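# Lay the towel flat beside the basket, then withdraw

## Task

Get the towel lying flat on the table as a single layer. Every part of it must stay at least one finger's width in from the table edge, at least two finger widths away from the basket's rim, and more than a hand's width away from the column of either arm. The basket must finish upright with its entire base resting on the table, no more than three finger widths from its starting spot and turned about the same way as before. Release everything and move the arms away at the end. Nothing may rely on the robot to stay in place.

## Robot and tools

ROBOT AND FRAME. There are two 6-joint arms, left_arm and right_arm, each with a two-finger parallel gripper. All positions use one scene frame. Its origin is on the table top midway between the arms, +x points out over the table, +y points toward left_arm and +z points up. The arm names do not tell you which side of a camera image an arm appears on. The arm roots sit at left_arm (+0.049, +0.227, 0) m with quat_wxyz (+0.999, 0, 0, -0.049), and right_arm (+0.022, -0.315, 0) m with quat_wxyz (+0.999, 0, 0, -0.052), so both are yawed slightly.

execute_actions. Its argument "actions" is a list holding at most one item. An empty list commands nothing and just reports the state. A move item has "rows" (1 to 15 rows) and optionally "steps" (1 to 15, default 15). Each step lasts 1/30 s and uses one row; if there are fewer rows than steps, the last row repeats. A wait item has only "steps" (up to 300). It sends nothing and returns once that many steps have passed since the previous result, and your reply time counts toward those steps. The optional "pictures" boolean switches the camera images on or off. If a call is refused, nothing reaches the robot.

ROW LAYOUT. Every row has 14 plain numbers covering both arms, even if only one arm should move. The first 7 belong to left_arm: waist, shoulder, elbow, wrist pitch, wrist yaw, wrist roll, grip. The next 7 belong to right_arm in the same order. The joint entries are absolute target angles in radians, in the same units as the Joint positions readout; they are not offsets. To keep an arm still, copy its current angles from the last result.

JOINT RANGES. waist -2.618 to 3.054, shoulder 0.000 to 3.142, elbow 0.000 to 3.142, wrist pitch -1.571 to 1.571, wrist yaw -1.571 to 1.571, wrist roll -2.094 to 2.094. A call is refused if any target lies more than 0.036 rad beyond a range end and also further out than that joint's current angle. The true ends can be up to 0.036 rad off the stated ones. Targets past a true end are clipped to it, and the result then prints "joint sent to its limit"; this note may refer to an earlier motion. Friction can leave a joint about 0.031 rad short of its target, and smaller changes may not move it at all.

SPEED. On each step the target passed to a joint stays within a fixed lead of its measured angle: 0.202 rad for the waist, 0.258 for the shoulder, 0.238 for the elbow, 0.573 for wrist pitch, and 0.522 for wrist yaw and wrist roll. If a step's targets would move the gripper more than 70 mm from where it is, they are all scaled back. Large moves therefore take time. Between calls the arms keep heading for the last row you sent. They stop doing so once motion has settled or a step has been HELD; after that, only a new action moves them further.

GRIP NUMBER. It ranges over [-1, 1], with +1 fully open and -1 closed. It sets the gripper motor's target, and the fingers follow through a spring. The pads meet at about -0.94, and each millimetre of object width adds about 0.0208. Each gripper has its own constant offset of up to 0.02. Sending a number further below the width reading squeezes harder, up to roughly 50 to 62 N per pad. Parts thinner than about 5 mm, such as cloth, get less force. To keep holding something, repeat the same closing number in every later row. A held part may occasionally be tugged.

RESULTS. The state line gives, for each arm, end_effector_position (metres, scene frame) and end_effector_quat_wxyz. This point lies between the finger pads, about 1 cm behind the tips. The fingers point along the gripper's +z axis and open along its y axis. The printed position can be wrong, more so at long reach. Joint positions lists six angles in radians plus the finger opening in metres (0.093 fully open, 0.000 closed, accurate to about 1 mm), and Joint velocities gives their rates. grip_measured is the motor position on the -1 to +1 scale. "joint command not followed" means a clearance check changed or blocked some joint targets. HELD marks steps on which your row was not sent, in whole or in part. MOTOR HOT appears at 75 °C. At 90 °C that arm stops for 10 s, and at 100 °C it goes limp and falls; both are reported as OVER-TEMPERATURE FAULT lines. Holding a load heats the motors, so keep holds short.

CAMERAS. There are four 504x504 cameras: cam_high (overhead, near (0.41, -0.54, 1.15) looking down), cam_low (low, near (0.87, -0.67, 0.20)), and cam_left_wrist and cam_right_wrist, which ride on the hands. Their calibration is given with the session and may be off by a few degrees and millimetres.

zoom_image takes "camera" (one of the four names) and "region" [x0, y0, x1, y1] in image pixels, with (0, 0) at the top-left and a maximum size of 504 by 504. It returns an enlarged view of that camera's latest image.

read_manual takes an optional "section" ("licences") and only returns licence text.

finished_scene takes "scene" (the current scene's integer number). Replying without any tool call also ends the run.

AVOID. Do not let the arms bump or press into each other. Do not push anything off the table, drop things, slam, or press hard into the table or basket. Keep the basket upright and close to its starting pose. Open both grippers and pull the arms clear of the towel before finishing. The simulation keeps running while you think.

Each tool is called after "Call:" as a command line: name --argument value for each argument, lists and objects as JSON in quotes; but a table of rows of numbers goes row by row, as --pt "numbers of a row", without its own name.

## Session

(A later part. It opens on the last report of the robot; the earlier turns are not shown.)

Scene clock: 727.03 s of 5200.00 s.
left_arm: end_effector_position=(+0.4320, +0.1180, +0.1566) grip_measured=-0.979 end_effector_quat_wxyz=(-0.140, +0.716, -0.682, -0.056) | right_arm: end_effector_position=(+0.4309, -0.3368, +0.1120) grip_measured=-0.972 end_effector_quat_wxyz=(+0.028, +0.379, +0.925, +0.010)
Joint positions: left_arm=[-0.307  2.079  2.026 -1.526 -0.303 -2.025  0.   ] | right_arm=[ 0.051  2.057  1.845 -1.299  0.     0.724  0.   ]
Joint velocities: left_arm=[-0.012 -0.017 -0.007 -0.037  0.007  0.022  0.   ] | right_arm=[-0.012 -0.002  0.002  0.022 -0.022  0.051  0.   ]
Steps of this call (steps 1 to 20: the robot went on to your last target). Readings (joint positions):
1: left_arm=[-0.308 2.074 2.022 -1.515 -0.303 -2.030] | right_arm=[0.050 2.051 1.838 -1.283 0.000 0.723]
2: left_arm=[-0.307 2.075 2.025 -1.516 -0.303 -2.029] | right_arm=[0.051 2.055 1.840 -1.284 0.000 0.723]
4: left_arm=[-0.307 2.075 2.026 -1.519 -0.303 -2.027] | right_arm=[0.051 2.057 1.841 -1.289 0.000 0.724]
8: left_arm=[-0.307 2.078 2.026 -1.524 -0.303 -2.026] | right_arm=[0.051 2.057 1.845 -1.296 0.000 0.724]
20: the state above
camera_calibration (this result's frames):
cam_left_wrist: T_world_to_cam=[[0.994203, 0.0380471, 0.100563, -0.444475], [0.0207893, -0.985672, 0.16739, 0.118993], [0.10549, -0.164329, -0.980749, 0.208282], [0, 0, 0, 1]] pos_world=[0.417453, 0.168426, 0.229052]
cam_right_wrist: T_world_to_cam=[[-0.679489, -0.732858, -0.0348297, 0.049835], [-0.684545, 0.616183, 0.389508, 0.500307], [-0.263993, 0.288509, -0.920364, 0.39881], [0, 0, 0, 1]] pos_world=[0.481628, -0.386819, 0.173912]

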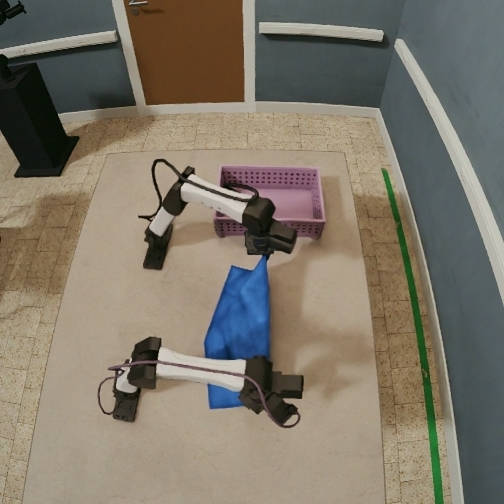

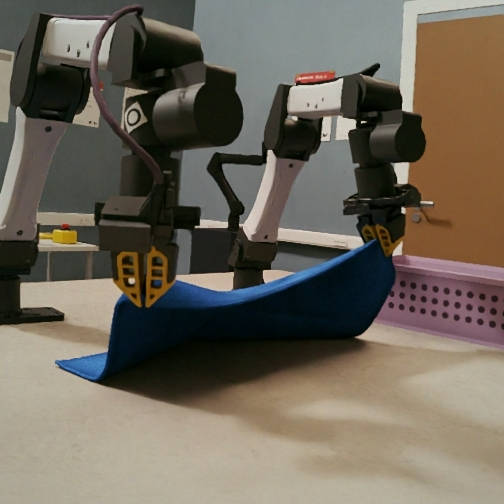

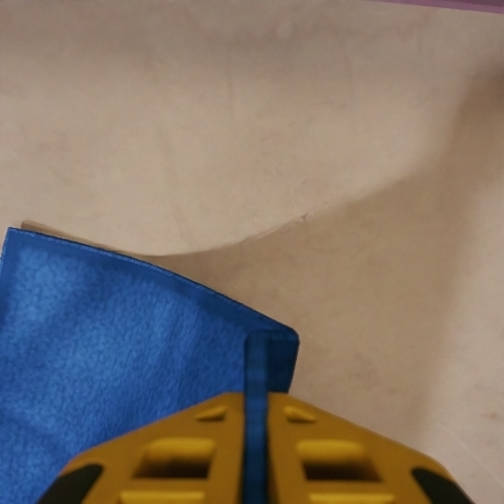

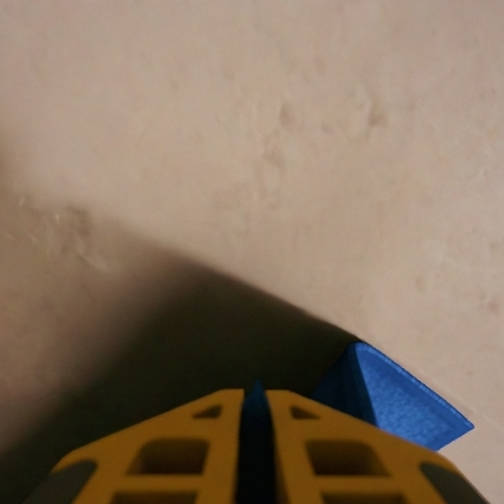

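Call:
execute_actions --actions '[{"rows":[ [-0.299,2.104,2.058,-1.53,-0.312,-2.02,-1, 0.06,2.068,1.88,-1.30,0.01,0.73,-1], [-0.298,2.112,2.063,-1.525,-0.314,-2.019,-1, 0.06,2.075,1.885,-1.297,0.01,0.73,-1], [-0.297,2.124,2.07,-1.52,-0.316,-2.018,-1, 0.06,2.085,1.892,-1.294,0.01,0.73,-1], [-0.295,2.139,2.08,-1.515,-0.319,-2.017,-1, 0.061,2.097,1.901,-1.291,0.01,0.73,-1], [-0.293,2.156,2.091,-1.509,-0.322,-2.015,-1, 0.061,2.111,1.911,-1.288,0.01,0.73,-1], [-0.291,2.175,2.103,-1.502,-0.326,-2.014,-1, 0.061,2.126,1.922,-1.284,0.01,0.73,-1], [-0.289,2.194,2.115,-1.495,-0.33,-2.012,-1, 0.062,2.142,1.934,-1.28,0.01,0.73,-1], [-0.287,2.213,2.127,-1.488,-0.334,-2.011,-1, 0.062,2.157,1.945,-1.277,0.01,0.73,-1], [-0.285,2.232,2.139,-1.481,-0.337,-2.009,-1, 0.062,2.173,1.957,-1.273,0.01,0.73,-1], [-0.283,2.251,2.151,-1.474,-0.341,-2.008,-1, 0.063,2.188,1.968,-1.269,0.01,0.73,-1], [-0.281,2.27,2.163,-1.467,-0.345,-2.006,-1, 0.063,2.203,1.979,-1.265,0.01,0.73,-1], [-0.278,2.289,2.174,-1.46,-0.349,-2.005,-1, 0.063,2.219,1.991,-1.261,0.01,0.73,-1], [-0.276,2.307,2.186,-1.454,-0.352,-2.003,-1, 0.063,2.234,2.002,-1.258,0.01,0.73,-1], [-0.274,2.326,2.198,-1.447,-0.356,-2.002,-1, 0.064,2.25,2.014,-1.254,0.01,0.73,-1], [-0.272,2.345,2.21,-1.44,-0.36,-2.0,-1, 0.064,2.265,2.025,-1.25,0.01,0.73,-1] ],"steps":15}]'

Call:
execute_actions --actions '[{"rows":[ [-0.271,2.363,2.222,-1.432,-0.364,-1.998,-1, 0.064,2.279,2.036,-1.245,0.01,0.73,-1], [-0.269,2.381,2.234,-1.424,-0.368,-1.995,-1, 0.065,2.293,2.046,-1.239,0.01,0.73,-1], [-0.268,2.399,2.246,-1.417,-0.372,-1.993,-1, 0.065,2.307,2.057,-1.234,0.01,0.73,-1], [-0.267,2.417,2.258,-1.409,-0.376,-1.99,-1, 0.065,2.321,2.068,-1.229,0.01,0.73,-1], [-0.265,2.435,2.27,-1.401,-0.38,-1.988,-1, 0.066,2.335,2.078,-1.223,0.01,0.73,-1], [-0.264,2.453,2.282,-1.393,-0.385,-1.985,-1, 0.066,2.349,2.089,-1.218,0.01,0.73,-1], [-0.263,2.471,2.294,-1.386,-0.389,-1.983,-1, 0.066,2.362,2.10,-1.213,0.01,0.73,-1], [-0.262,2.489,2.306,-1.378,-0.393,-1.98,-1, 0.067,2.376,2.11,-1.207,0.01,0.73,-1], [-0.26,2.506,2.317,-1.37,-0.397,-1.978,-1, 0.067,2.389,2.12,-1.202,0.01,0.73,-1], [-0.259,2.521,2.328,-1.364,-0.40,-1.976,-1, 0.067,2.401,2.129,-1.198,0.01,0.73,-1], [-0.258,2.535,2.337,-1.358,-0.403,-1.974,-1, 0.067,2.412,2.137,-1.194,0.01,0.73,-1], [-0.257,2.546,2.344,-1.353,-0.406,-1.973,-1, 0.068,2.42,2.144,-1.191,0.01,0.73,-1], [-0.257,2.555,2.35,-1.349,-0.408,-1.971,-1, 0.068,2.427,2.149,-1.188,0.01,0.73,-1], [-0.256,2.561,2.355,-1.347,-0.409,-1.97,-1, 0.068,2.432,2.153,-1.186,0.01,0.73,-1], [-0.256,2.565,2.357,-1.345,-0.41,-1.97,-1, 0.068,2.435,2.155,-1.185,0.01,0.73,-1] ],"steps":15}]' --pictures false

Call:
execute_actions --actions '[{"steps":20}]'

Scene clock: 757.97 s of 5200.00 s.
left_arm: end_effector_position=(+0.4749, +0.1155, +0.1045) grip_measured=-0.979 end_effector_quat_wxyz=(-0.148, +0.714, -0.679, -0.081) | right_arm: end_effector_position=(+0.4637, -0.3386, +0.0773) grip_measured=-0.972 end_effector_quat_wxyz=(+0.018, +0.379, +0.925, +0.006)
Joint positions: left_arm=[-0.285  2.297  2.162 -1.478 -0.336 -2.011  0.   ] | right_arm=[ 0.051  2.228  1.975 -1.28   0.     0.724  0.   ]
Joint velocities: left_arm=[ 0.061  0.564  0.33   0.212 -0.139  0.037  0.   ] | right_arm=[ 0.017  0.452  0.315  0.168  0.037 -0.037  0.   ]
Steps of this call (steps 1 to 15: the robot went on to your last target; steps 16 to 110: nothing new was sent; then 26.77 s passed at rest; steps 111 to 125: all 15 steps of this action). Readings (joint positions):
111: left_arm=[-0.307 2.079 2.026 -1.526 -0.303 -2.025] | right_arm=[0.051 2.057 1.845 -1.300 0.000 0.724]
112: left_arm=[-0.307 2.080 2.026 -1.526 -0.304 -2.025] | right_arm=[0.051 2.057 1.845 -1.300 0.000 0.724]
114: left_arm=[-0.307 2.091 2.038 -1.527 -0.305 -2.024] | right_arm=[0.051 2.064 1.856 -1.301 0.000 0.724]
118: left_arm=[-0.304 2.150 2.085 -1.519 -0.314 -2.020] | right_arm=[0.051 2.108 1.901 -1.299 0.000 0.724]
125: the state above
camera_calibration (this result's frames):
cam_left_wrist: T_world_to_cam=[[0.996066, 0.0414358, 0.0783238, -0.480753], [0.0317031, -0.992066, 0.121657, 0.124739], [0.0827433, -0.118696, -0.989477, 0.158749], [0, 0, 0, 1]] pos_world=[0.461772, 0.162512, 0.179557]
cam_right_wrist: T_world_to_cam=[[-0.680078, -0.732827, -0.0214063, 0.0688604], [-0.676228, 0.615739, 0.404452, 0.532161], [-0.283213, 0.289535, -0.914309, 0.384847], [0, 0, 0, 1]] pos_world=[0.515687, -0.388636, 0.13811]

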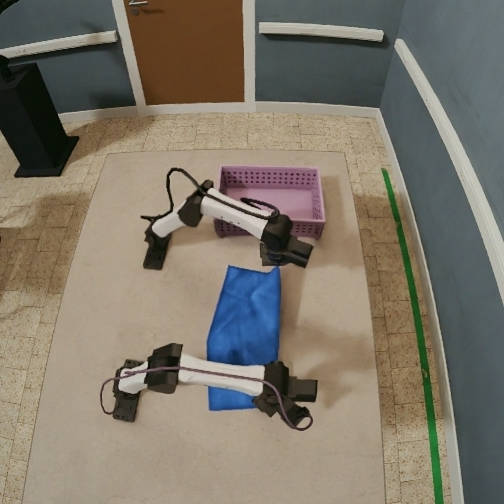

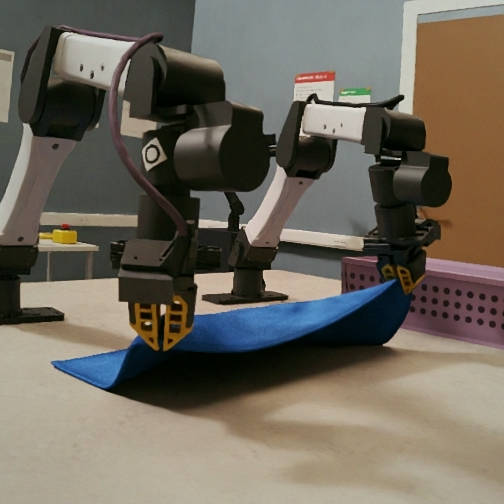

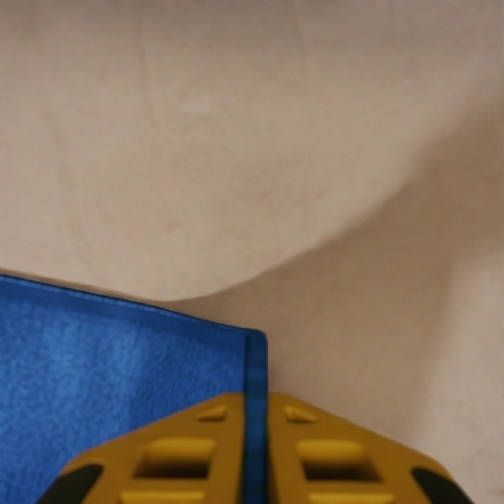

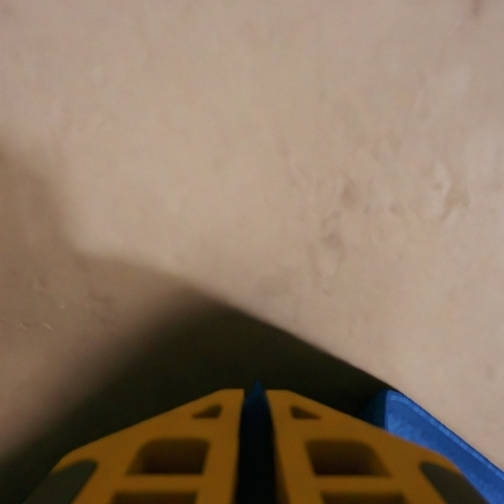

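Scene clock: 758.47 s of 5200.00 s.
left_arm: end_effector_position=(+0.5247, +0.1147, +0.0380) grip_measured=-0.979 end_effector_quat_wxyz=(-0.174, +0.708, -0.679, -0.087) | right_arm: end_effector_position=(+0.5046, -0.3373, +0.0311) grip_measured=-0.972 end_effector_quat_wxyz=(+0.027, +0.376, +0.926, +0.009)
Joint positions: left_arm=[-0.266  2.54   2.318 -1.374 -0.391 -1.981  0.   ] | right_arm=[ 0.058  2.417  2.116 -1.212  0.     0.724  0.   ]
Joint velocities: left_arm=[ 0.002  0.232  0.076  0.198 -0.081  0.051  0.   ] | right_arm=[-0.007  0.183  0.085  0.081 -0.022 -0.022  0.   ]
Steps of this call (steps 1 to 15: all 15 steps of this action). Readings (joint positions):
1: left_arm=[-0.283 2.317 2.173 -1.471 -0.340 -2.010] | right_arm=[0.051 2.244 1.986 -1.277 0.000 0.724]
2: left_arm=[-0.281 2.336 2.184 -1.464 -0.343 -2.008] | right_arm=[0.051 2.259 1.996 -1.272 0.000 0.724]
4: left_arm=[-0.278 2.372 2.208 -1.450 -0.351 -2.004] | right_arm=[0.051 2.289 2.018 -1.264 0.000 0.724]
8: left_arm=[-0.274 2.440 2.258 -1.422 -0.367 -1.995] | right_arm=[0.053 2.342 2.062 -1.245 0.000 0.724]
15: the state above

Scene clock: 759.13 s of 5200.00 s.
left_arm: end_effector_position=(+0.5294, +0.1153, +0.0344) grip_measured=-0.979 end_effector_quat_wxyz=(-0.180, +0.706, -0.679, -0.085) | right_arm: end_effector_position=(+0.5076, -0.3375, +0.0282) grip_measured=-0.972 end_effector_quat_wxyz=(+0.030, +0.376, +0.926, +0.010)
Joint positions: left_arm=[-0.265  2.554  2.328 -1.36  -0.402 -1.975  0.   ] | right_arm=[ 0.058  2.428  2.123 -1.203  0.001  0.724  0.   ]
Joint velocities: left_arm=[-0.002  0.007 -0.002  0.037  0.007 -0.051  0.   ] | right_arm=[-0.017 -0.007 -0.007 -0.007 -0.007  0.007  0.   ]
Steps of this call (steps 1 to 20: the robot went on to your last target). Readings (joint positions):
1: left_arm=[-0.266 2.547 2.320 -1.370 -0.393 -1.979] | right_arm=[0.058 2.422 2.118 -1.209 0.000 0.724]
2: left_arm=[-0.265 2.551 2.321 -1.368 -0.394 -1.978] | right_arm=[0.058 2.426 2.119 -1.207 0.000 0.724]
4: left_arm=[-0.265 2.554 2.321 -1.365 -0.396 -1.977] | right_arm=[0.058 2.428 2.119 -1.206 0.001 0.724]
8: left_arm=[-0.265 2.554 2.327 -1.362 -0.400 -1.976] | right_arm=[0.058 2.428 2.123 -1.204 0.001 0.724]
20: the state above
camera_calibration (this result's frames):
cam_left_wrist: T_world_to_cam=[[0.993045, 0.0207044, 0.115896, -0.526825], [0.0128785, -0.997611, 0.0678707, 0.143747], [0.117025, -0.0659061, -0.99094, 0.0606259], [0, 0, 0, 1]] pos_world=[0.514215, 0.158307, 0.111377]
cam_right_wrist: T_world_to_cam=[[-0.674055, -0.737768, -0.0367326, 0.0941913], [-0.690304, 0.61143, 0.386826, 0.587203], [-0.262928, 0.286098, -0.921421, 0.340792], [0, 0, 0, 1]] pos_world=[0.558442, -0.387042, 0.0903273]

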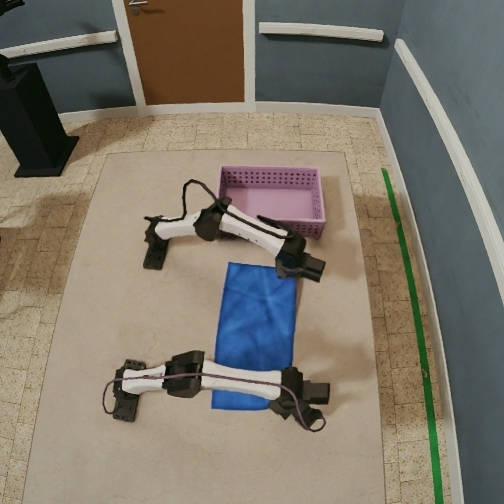

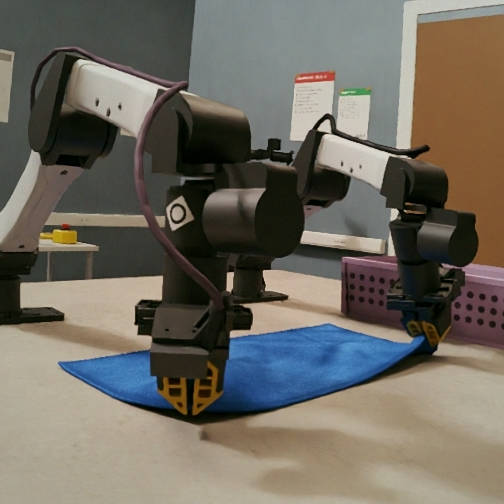

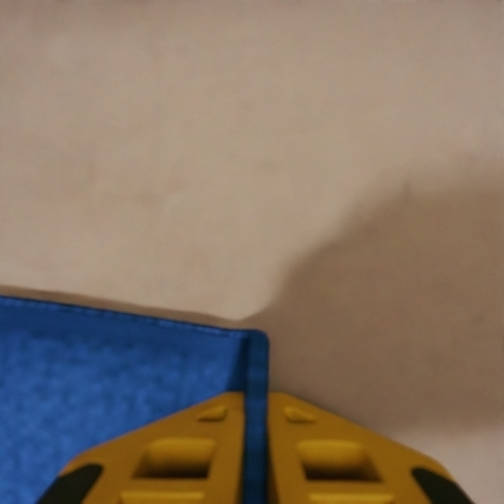

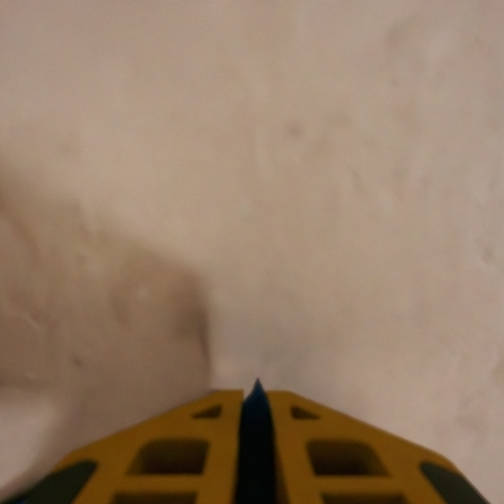

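Call:
execute_actions --actions '[{"rows":[ [-0.256,2.565,2.357,-1.345,-0.41,-1.97,-0.93, 0.068,2.435,2.155,-1.185,0.01,0.73,-0.93], [-0.256,2.565,2.357,-1.345,-0.41,-1.97,-0.87, 0.068,2.435,2.155,-1.185,0.01,0.73,-0.87], [-0.256,2.565,2.357,-1.345,-0.41,-1.97,-0.8, 0.068,2.435,2.155,-1.185,0.01,0.73,-0.8], [-0.256,2.565,2.357,-1.345,-0.41,-1.97,-0.7, 0.068,2.435,2.155,-1.185,0.01,0.73,-0.7], [-0.256,2.565,2.357,-1.345,-0.41,-1.97,-0.58, 0.068,2.435,2.155,-1.185,0.01,0.73,-0.58], [-0.256,2.565,2.357,-1.345,-0.41,-1.97,-0.44, 0.068,2.435,2.155,-1.185,0.01,0.73,-0.44], [-0.256,2.565,2.357,-1.345,-0.41,-1.97,-0.3, 0.068,2.435,2.155,-1.185,0.01,0.73,-0.3], [-0.256,2.565,2.357,-1.345,-0.41,-1.97,-0.15, 0.068,2.435,2.155,-1.185,0.01,0.73,-0.15], [-0.256,2.565,2.357,-1.345,-0.41,-1.97,0, 0.068,2.435,2.155,-1.185,0.01,0.73,0], [-0.256,2.565,2.357,-1.345,-0.41,-1.97,0.15, 0.068,2.435,2.155,-1.185,0.01,0.73,0.15], [-0.256,2.565,2.357,-1.345,-0.41,-1.97,0.3, 0.068,2.435,2.155,-1.185,0.01,0.73,0.3], [-0.256,2.565,2.357,-1.345,-0.41,-1.97,0.45, 0.068,2.435,2.155,-1.185,0.01,0.73,0.45], [-0.256,2.565,2.357,-1.345,-0.41,-1.97,0.6, 0.068,2.435,2.155,-1.185,0.01,0.73,0.6], [-0.256,2.565,2.357,-1.345,-0.41,-1.97,0.8, 0.068,2.435,2.155,-1.185,0.01,0.73,0.8], [-0.256,2.565,2.357,-1.345,-0.41,-1.97,1, 0.068,2.435,2.155,-1.185,0.01,0.73,1] ],"steps":15}]' --pictures false

Call:
execute_actions --actions '[{"steps":10}]'

Scene clock: 768.90 s of 5200.00 s.
left_arm: end_effector_position=(+0.5300, +0.1154, +0.0345) grip_measured=+0.902 end_effector_quat_wxyz=(-0.182, +0.706, -0.680, -0.085) | right_arm: end_effector_position=(+0.5079, -0.3375, +0.0282) grip_measured=+0.903 end_effector_quat_wxyz=(+0.031, +0.376, +0.926, +0.010)
Joint positions: left_arm=[-0.265  2.554  2.328 -1.358 -0.403 -1.974  0.089] | right_arm=[ 0.058  2.428  2.123 -1.202  0.001  0.725  0.089]
Joint velocities: left_arm=[-0.007  0.002  0.002 -0.022  0.081 -0.022  0.215] | right_arm=[-0.007 -0.007 -0.007  0.066 -0.066 -0.037  0.22 ]
Steps of this call (steps 1 to 15: the robot went on to your last target; steps 16 to 110: nothing new was sent; then 5.60 s passed at rest; steps 111 to 125: all 15 steps of this action). Readings (joint positions):
111: left_arm=[-0.265 2.554 2.328 -1.360 -0.402 -1.975] | right_arm=[0.058 2.428 2.123 -1.203 0.001 0.724]
112: left_arm=[-0.265 2.554 2.328 -1.360 -0.402 -1.975] | right_arm=[0.058 2.428 2.123 -1.203 0.001 0.725]
114: left_arm=[-0.265 2.554 2.328 -1.359 -0.402 -1.975] | right_arm=[0.058 2.428 2.123 -1.203 0.001 0.725]
118: left_arm=[-0.265 2.554 2.328 -1.358 -0.403 -1.974] | right_arm=[0.058 2.428 2.123 -1.202 0.001 0.725]
125: the state above

Scene clock: 769.23 s of 5200.00 s.
left_arm: end_effector_position=(+0.5300, +0.1154, +0.0345) grip_measured=+1.000 end_effector_quat_wxyz=(-0.182, +0.706, -0.680, -0.085) | right_arm: end_effector_position=(+0.5079, -0.3375, +0.0282) grip_measured=+1.000 end_effector_quat_wxyz=(+0.031, +0.376, +0.926, +0.010)
Joint positions: left_arm=[-0.265  2.554  2.328 -1.358 -0.403 -1.974  0.093] | right_arm=[ 0.058  2.428  2.123 -1.202  0.001  0.725  0.093]
Joint velocities: left_arm=[-0.007 -0.012 -0.007 -0.022 -0.081 -0.007  0.   ] | right_arm=[ 0.012 -0.007 -0.012  0.007  0.037 -0.037  0.   ]
Steps of this call (steps 1 to 10: the robot went on to your last target). Readings (joint positions):
1: left_arm=[-0.265 2.554 2.328 -1.358 -0.403 -1.974] | right_arm=[0.058 2.428 2.123 -1.202 0.001 0.725]
2: left_arm=[-0.265 2.554 2.328 -1.358 -0.403 -1.974] | right_arm=[0.058 2.428 2.123 -1.202 0.001 0.725]
4: left_arm=[-0.265 2.554 2.328 -1.358 -0.403 -1.974] | right_arm=[0.058 2.428 2.123 -1.202 0.001 0.725]
8: left_arm=[-0.265 2.554 2.328 -1.358 -0.403 -1.974] | right_arm=[0.058 2.428 2.123 -1.202 0.001 0.725]
10: the state above
camera_calibration (this result's frames):
cam_left_wrist: T_world_to_cam=[[0.992787, 0.0195006, 0.118294, -0.52724], [0.0116393, -0.997699, 0.066786, 0.144525], [0.119324, -0.0649275, -0.99073, 0.0593405], [0, 0, 0, 1]] pos_world=[0.514674, 0.158327, 0.111507]
cam_right_wrist: T_world_to_cam=[[-0.674559, -0.737255, -0.0377462, 0.0948862], [-0.690428, 0.611964, 0.385758, 0.587732], [-0.261303, 0.286278, -0.921828, 0.340162], [0, 0, 0, 1]] pos_world=[0.558678, -0.387096, 0.0904295]

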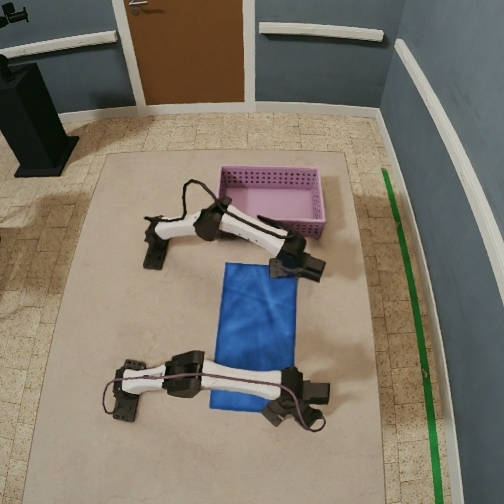

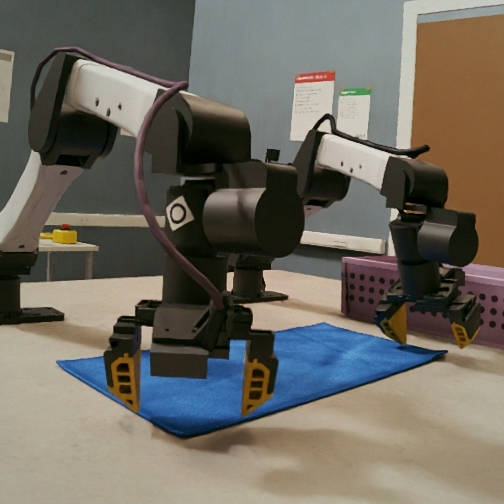

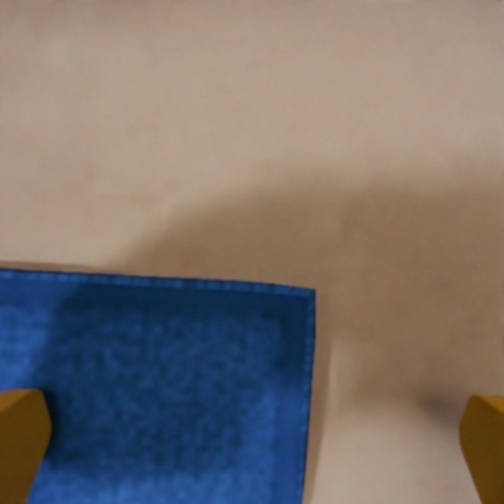

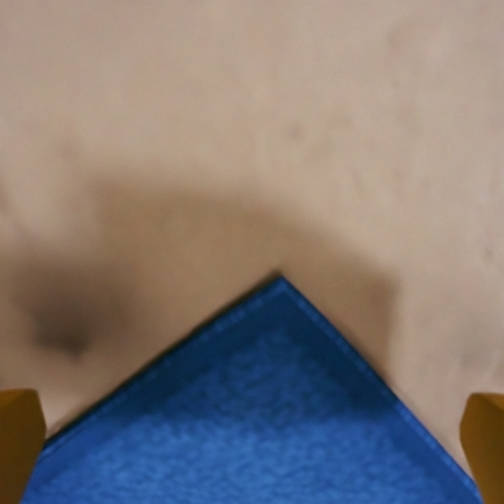

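Call:
execute_actions --actions '[{"rows":[ [-0.26,2.55,2.33,-1.355,-0.41,-1.97,1, 0.06,2.425,2.125,-1.2,0.01,0.73,1], [-0.26,2.54,2.325,-1.354,-0.41,-1.97,1, 0.06,2.417,2.12,-1.2,0.01,0.73,1], [-0.26,2.528,2.315,-1.353,-0.41,-1.97,1, 0.06,2.405,2.112,-1.2,0.01,0.73,1], [-0.26,2.512,2.30,-1.352,-0.41,-1.97,1, 0.06,2.39,2.10,-1.2,0.01,0.73,1], [-0.26,2.491,2.281,-1.35,-0.41,-1.97,1, 0.06,2.37,2.083,-1.2,0.01,0.73,1], [-0.26,2.465,2.26,-1.347,-0.41,-1.97,1, 0.06,2.346,2.065,-1.2,0.01,0.73,1], [-0.26,2.434,2.237,-1.345,-0.41,-1.97,1, 0.06,2.318,2.045,-1.2,0.01,0.73,1], [-0.26,2.40,2.21,-1.342,-0.41,-1.97,1, 0.06,2.285,2.023,-1.2,0.01,0.73,1], [-0.26,2.362,2.181,-1.339,-0.41,-1.97,1, 0.06,2.25,1.998,-1.2,0.01,0.73,1], [-0.26,2.321,2.15,-1.335,-0.41,-1.97,1, 0.06,2.212,1.971,-1.2,0.01,0.73,1], [-0.26,2.277,2.116,-1.332,-0.41,-1.97,1, 0.06,2.17,1.941,-1.2,0.01,0.73,1], [-0.26,2.23,2.08,-1.328,-0.41,-1.97,1, 0.06,2.127,1.911,-1.2,0.01,0.73,1], [-0.26,2.18,2.041,-1.324,-0.41,-1.97,1, 0.06,2.08,1.878,-1.2,0.01,0.73,1], [-0.26,2.128,2.001,-1.319,-0.41,-1.97,1, 0.06,2.032,1.843,-1.2,0.01,0.73,1], [-0.26,2.075,1.96,-1.315,-0.41,-1.97,1, 0.06,1.982,1.808,-1.2,0.01,0.73,1] ],"steps":15}]' --pictures false

Call:
execute_actions --actions '[{"rows":[ [-0.26,2.019,1.917,-1.31,-0.41,-1.97,1, 0.06,1.93,1.771,-1.2,0.01,0.73,1], [-0.26,1.961,1.872,-1.305,-0.41,-1.97,1, 0.06,1.876,1.733,-1.2,0.01,0.73,1], [-0.26,1.902,1.827,-1.30,-0.41,-1.97,1, 0.06,1.821,1.694,-1.2,0.01,0.73,1], [-0.26,1.843,1.781,-1.295,-0.41,-1.97,1, 0.06,1.766,1.655,-1.2,0.01,0.73,1], [-0.26,1.781,1.734,-1.29,-0.41,-1.97,1, 0.06,1.709,1.614,-1.2,0.01,0.73,1], [-0.26,1.72,1.687,-1.285,-0.41,-1.97,1, 0.06,1.652,1.574,-1.2,0.01,0.73,1], [-0.26,1.659,1.639,-1.28,-0.41,-1.97,1, 0.06,1.594,1.533,-1.2,0.01,0.73,1], [-0.26,1.596,1.591,-1.275,-0.41,-1.97,1, 0.06,1.536,1.492,-1.2,0.01,0.73,1], [-0.26,1.535,1.544,-1.27,-0.41,-1.97,1, 0.06,1.479,1.451,-1.2,0.01,0.73,1], [-0.26,1.474,1.496,-1.265,-0.41,-1.97,1, 0.06,1.421,1.411,-1.2,0.01,0.73,1], [-0.26,1.412,1.449,-1.26,-0.41,-1.97,1, 0.06,1.364,1.37,-1.2,0.01,0.73,1], [-0.26,1.353,1.403,-1.255,-0.41,-1.97,1, 0.06,1.309,1.331,-1.2,0.01,0.73,1], [-0.26,1.294,1.358,-1.25,-0.41,-1.97,1, 0.06,1.254,1.292,-1.2,0.01,0.73,1], [-0.26,1.236,1.313,-1.245,-0.41,-1.97,1, 0.06,1.20,1.254,-1.2,0.01,0.73,1], [-0.26,1.18,1.27,-1.24,-0.41,-1.97,1, 0.06,1.148,1.217,-1.2,0.01,0.73,1] ],"steps":15}]' --pictures false

Call:
execute_actions --actions '[{"rows":[ [-0.26,1.127,1.229,-1.236,-0.41,-1.97,1, 0.06,1.098,1.182,-1.2,0.01,0.73,1], [-0.26,1.075,1.189,-1.231,-0.41,-1.97,1, 0.06,1.049,1.147,-1.2,0.01,0.73,1], [-0.26,1.025,1.15,-1.227,-0.41,-1.97,1, 0.06,1.003,1.114,-1.2,0.01,0.73,1], [-0.26,0.978,1.115,-1.223,-0.41,-1.97,1, 0.06,0.96,1.084,-1.2,0.01,0.73,1], [-0.26,0.934,1.08,-1.22,-0.41,-1.97,1, 0.06,0.918,1.054,-1.2,0.01,0.73,1], [-0.26,0.893,1.049,-1.216,-0.41,-1.97,1, 0.06,0.88,1.027,-1.2,0.01,0.73,1], [-0.26,0.856,1.02,-1.213,-0.41,-1.97,1, 0.06,0.845,1.003,-1.2,0.01,0.73,1], [-0.26,0.821,0.993,-1.21,-0.41,-1.97,1, 0.06,0.812,0.98,-1.2,0.01,0.73,1], [-0.26,0.791,0.97,-1.208,-0.41,-1.97,1, 0.06,0.785,0.96,-1.2,0.01,0.73,1], [-0.26,0.763,0.949,-1.205,-0.41,-1.97,1, 0.06,0.759,0.942,-1.2,0.01,0.73,1], [-0.26,0.741,0.931,-1.203,-0.41,-1.97,1, 0.06,0.738,0.927,-1.2,0.01,0.73,1], [-0.26,0.724,0.919,-1.202,-0.41,-1.97,1, 0.06,0.722,0.916,-1.2,0.01,0.73,1], [-0.26,0.711,0.909,-1.201,-0.41,-1.97,1, 0.06,0.71,0.907,-1.2,0.01,0.73,1], [-0.26,0.703,0.902,-1.2,-0.41,-1.97,1, 0.06,0.703,0.902,-1.2,0.01,0.73,1], [-0.26,0.70,0.90,-1.2,-0.41,-1.97,1, 0.06,0.70,0.90,-1.2,0.01,0.73,1] ],"steps":15}]' --pictures false

Call:
execute_actions --actions '[{"steps":15}]'

Scene clock: 793.17 s of 5200.00 s.
left_arm: end_effector_position=(+0.4902, +0.1306, +0.1261) grip_measured=+1.000 end_effector_quat_wxyz=(-0.203, +0.713, -0.671, -0.034) | right_arm: end_effector_position=(+0.4631, -0.3355, +0.1066) grip_measured=+1.000 end_effector_quat_wxyz=(+0.072, +0.375, +0.924, +0.025)
Joint positions: left_arm=[-0.265  2.187  2.046 -1.331 -0.404 -1.974  0.093] | right_arm=[ 0.058  2.1    1.878 -1.198  0.001  0.725  0.093]
Joint velocities: left_arm=[ 0.017 -1.58  -1.053  0.066 -0.066 -0.022  0.   ] | right_arm=[ 0.007 -1.492 -0.872 -0.037  0.007  0.066  0.   ]
Steps of this call (steps 1 to 15: the robot went on to your last target; steps 16 to 110: nothing new was sent; then 19.77 s passed at rest; steps 111 to 125: all 15 steps of this action). Readings (joint positions):
111: left_arm=[-0.265 2.554 2.328 -1.358 -0.403 -1.974] | right_arm=[0.058 2.428 2.123 -1.202 0.001 0.725]
112: left_arm=[-0.265 2.554 2.328 -1.358 -0.404 -1.974] | right_arm=[0.058 2.428 2.123 -1.202 0.001 0.725]
114: left_arm=[-0.265 2.553 2.328 -1.358 -0.404 -1.974] | right_arm=[0.058 2.428 2.123 -1.202 0.001 0.725]
118: left_arm=[-0.265 2.491 2.265 -1.350 -0.404 -1.974] | right_arm=[0.058 2.380 2.068 -1.199 0.001 0.725]
125: the state above

Scene clock: 793.67 s of 5200.00 s.
left_arm: end_effector_position=(+0.3269, +0.1933, +0.2384) grip_measured=+1.000 end_effector_quat_wxyz=(-0.259, +0.720, -0.636, +0.100) | right_arm: end_effector_position=(+0.2992, -0.3281, +0.2165) grip_measured=+1.000 end_effector_quat_wxyz=(+0.200, +0.368, +0.905, +0.070)
Joint positions: left_arm=[-0.265  1.28   1.374 -1.266 -0.409 -1.973  0.093] | right_arm=[ 0.058  1.249  1.303 -1.199  0.002  0.726  0.093]
Joint velocities: left_arm=[-0.007 -1.668 -1.282  0.11   0.051 -0.037  0.   ] | right_arm=[-0.027 -1.531 -1.087 -0.022 -0.007 -0.066  0.   ]
Steps of this call (steps 1 to 15: all 15 steps of this action). Readings (joint positions):
1: left_arm=[-0.265 2.131 2.009 -1.326 -0.405 -1.974] | right_arm=[0.058 2.046 1.847 -1.197 0.001 0.725]
2: left_arm=[-0.265 2.072 1.968 -1.321 -0.405 -1.974] | right_arm=[0.058 1.990 1.813 -1.196 0.001 0.726]
4: left_arm=[-0.265 1.951 1.884 -1.312 -0.406 -1.974] | right_arm=[0.058 1.875 1.742 -1.194 0.002 0.726]
8: left_arm=[-0.265 1.703 1.701 -1.294 -0.407 -1.973] | right_arm=[0.058 1.644 1.585 -1.193 0.002 0.726]
15: the state above

Scene clock: 794.17 s of 5200.00 s.
left_arm: end_effector_position=(+0.2314, +0.2296, +0.2041) grip_measured=+1.000 end_effector_quat_wxyz=(-0.284, +0.718, -0.613, +0.168) | right_arm: end_effector_position=(+0.2014, -0.3236, +0.1918) grip_measured=+1.000 end_effector_quat_wxyz=(+0.262, +0.362, +0.890, +0.091)
Joint positions: left_arm=[-0.265  0.726  0.937 -1.231 -0.41  -1.973  0.093] | right_arm=[ 0.058  0.728  0.929 -1.211  0.002  0.726  0.093]
Joint velocities: left_arm=[ 0.002 -0.217 -0.193 -0.022  0.022 -0.037  0.   ] | right_arm=[-0.012 -0.237 -0.188  0.007 -0.007 -0.051  0.   ]
Steps of this call (steps 1 to 15: all 15 steps of this action). Readings (joint positions):
1: left_arm=[-0.265 1.223 1.330 -1.263 -0.409 -1.973] | right_arm=[0.058 1.195 1.266 -1.200 0.002 0.726]
2: left_arm=[-0.265 1.168 1.288 -1.259 -0.409 -1.973] | right_arm=[0.058 1.143 1.229 -1.201 0.002 0.726]
4: left_arm=[-0.265 1.064 1.207 -1.253 -0.409 -1.973] | right_arm=[0.058 1.046 1.161 -1.203 0.002 0.726]
8: left_arm=[-0.265 0.890 1.070 -1.242 -0.410 -1.973] | right_arm=[0.058 0.882 1.043 -1.208 0.002 0.726]
15: the state above

Scene clock: 794.67 s of 5200.00 s.
left_arm: end_effector_position=(+0.2334, +0.2288, +0.2047) grip_measured=+1.000 end_effector_quat_wxyz=(-0.287, +0.717, -0.610, +0.176) | right_arm: end_effector_position=(+0.2002, -0.3235, +0.1905) grip_measured=+1.000 end_effector_quat_wxyz=(+0.262, +0.362, +0.890, +0.091)
Joint positions: left_arm=[-0.265  0.718  0.929 -1.213 -0.41  -1.973  0.093] | right_arm=[ 0.058  0.721  0.923 -1.211  0.002  0.726  0.093]
Joint velocities: left_arm=[-0.012 -0.007  0.002  0.007  0.022 -0.022  0.   ] | right_arm=[-0.012 -0.002 -0.007 -0.007 -0.022  0.022  0.   ]
Steps of this call (steps 1 to 15: the robot went on to your last target). Readings (joint positions):
1: left_arm=[-0.265 0.721 0.932 -1.231 -0.410 -1.973] | right_arm=[0.058 0.723 0.926 -1.211 0.002 0.726]
2: left_arm=[-0.265 0.719 0.930 -1.229 -0.410 -1.973] | right_arm=[0.058 0.721 0.924 -1.211 0.002 0.726]
4: left_arm=[-0.265 0.718 0.929 -1.224 -0.410 -1.973] | right_arm=[0.058 0.721 0.923 -1.211 0.002 0.726]
8: left_arm=[-0.265 0.718 0.929 -1.217 -0.410 -1.973] | right_arm=[0.058 0.721 0.923 -1.211 0.002 0.726]
15: the state above
camera_calibration (this result's frames):
cam_left_wrist: T_world_to_cam=[[0.788785, 0.0952788, 0.607239, -0.324921], [-0.076661, -0.96495, 0.250986, 0.225202], [0.609869, -0.244525, -0.753835, 0.148847], [0, 0, 0, 1]] pos_world=[0.18278, 0.284664, 0.252988]
cam_right_wrist: T_world_to_cam=[[-0.580192, -0.74111, -0.337837, -0.0593068], [-0.786498, 0.617579, -0.00406607, 0.399428], [0.211654, 0.263349, -0.941196, 0.306899], [0, 0, 0, 1]] pos_world=[0.214784, -0.371453, 0.270441]

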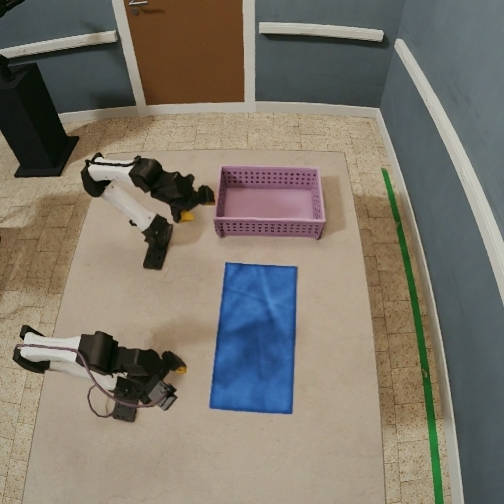

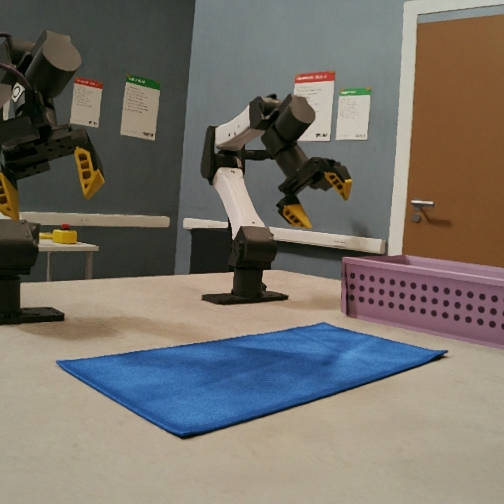

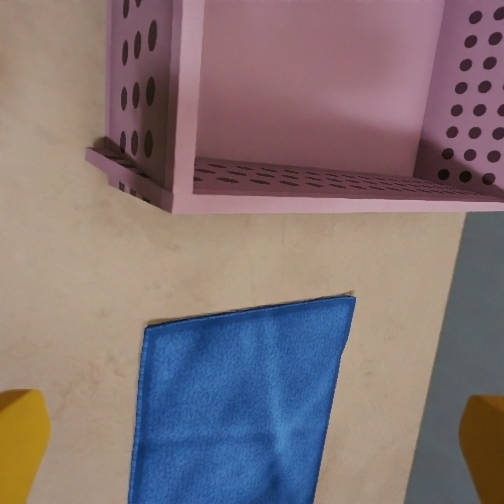

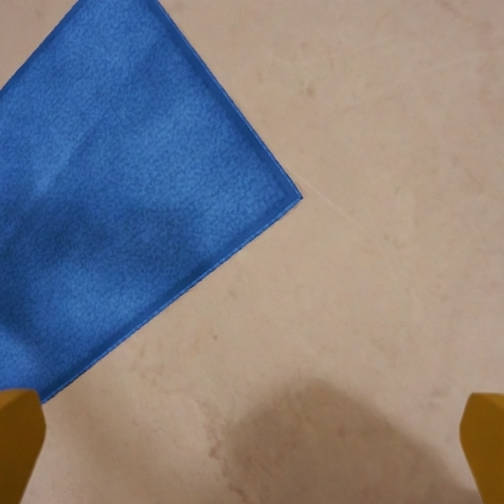

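Call:
finished_scene --scene 1

The scene is finished: the task was done.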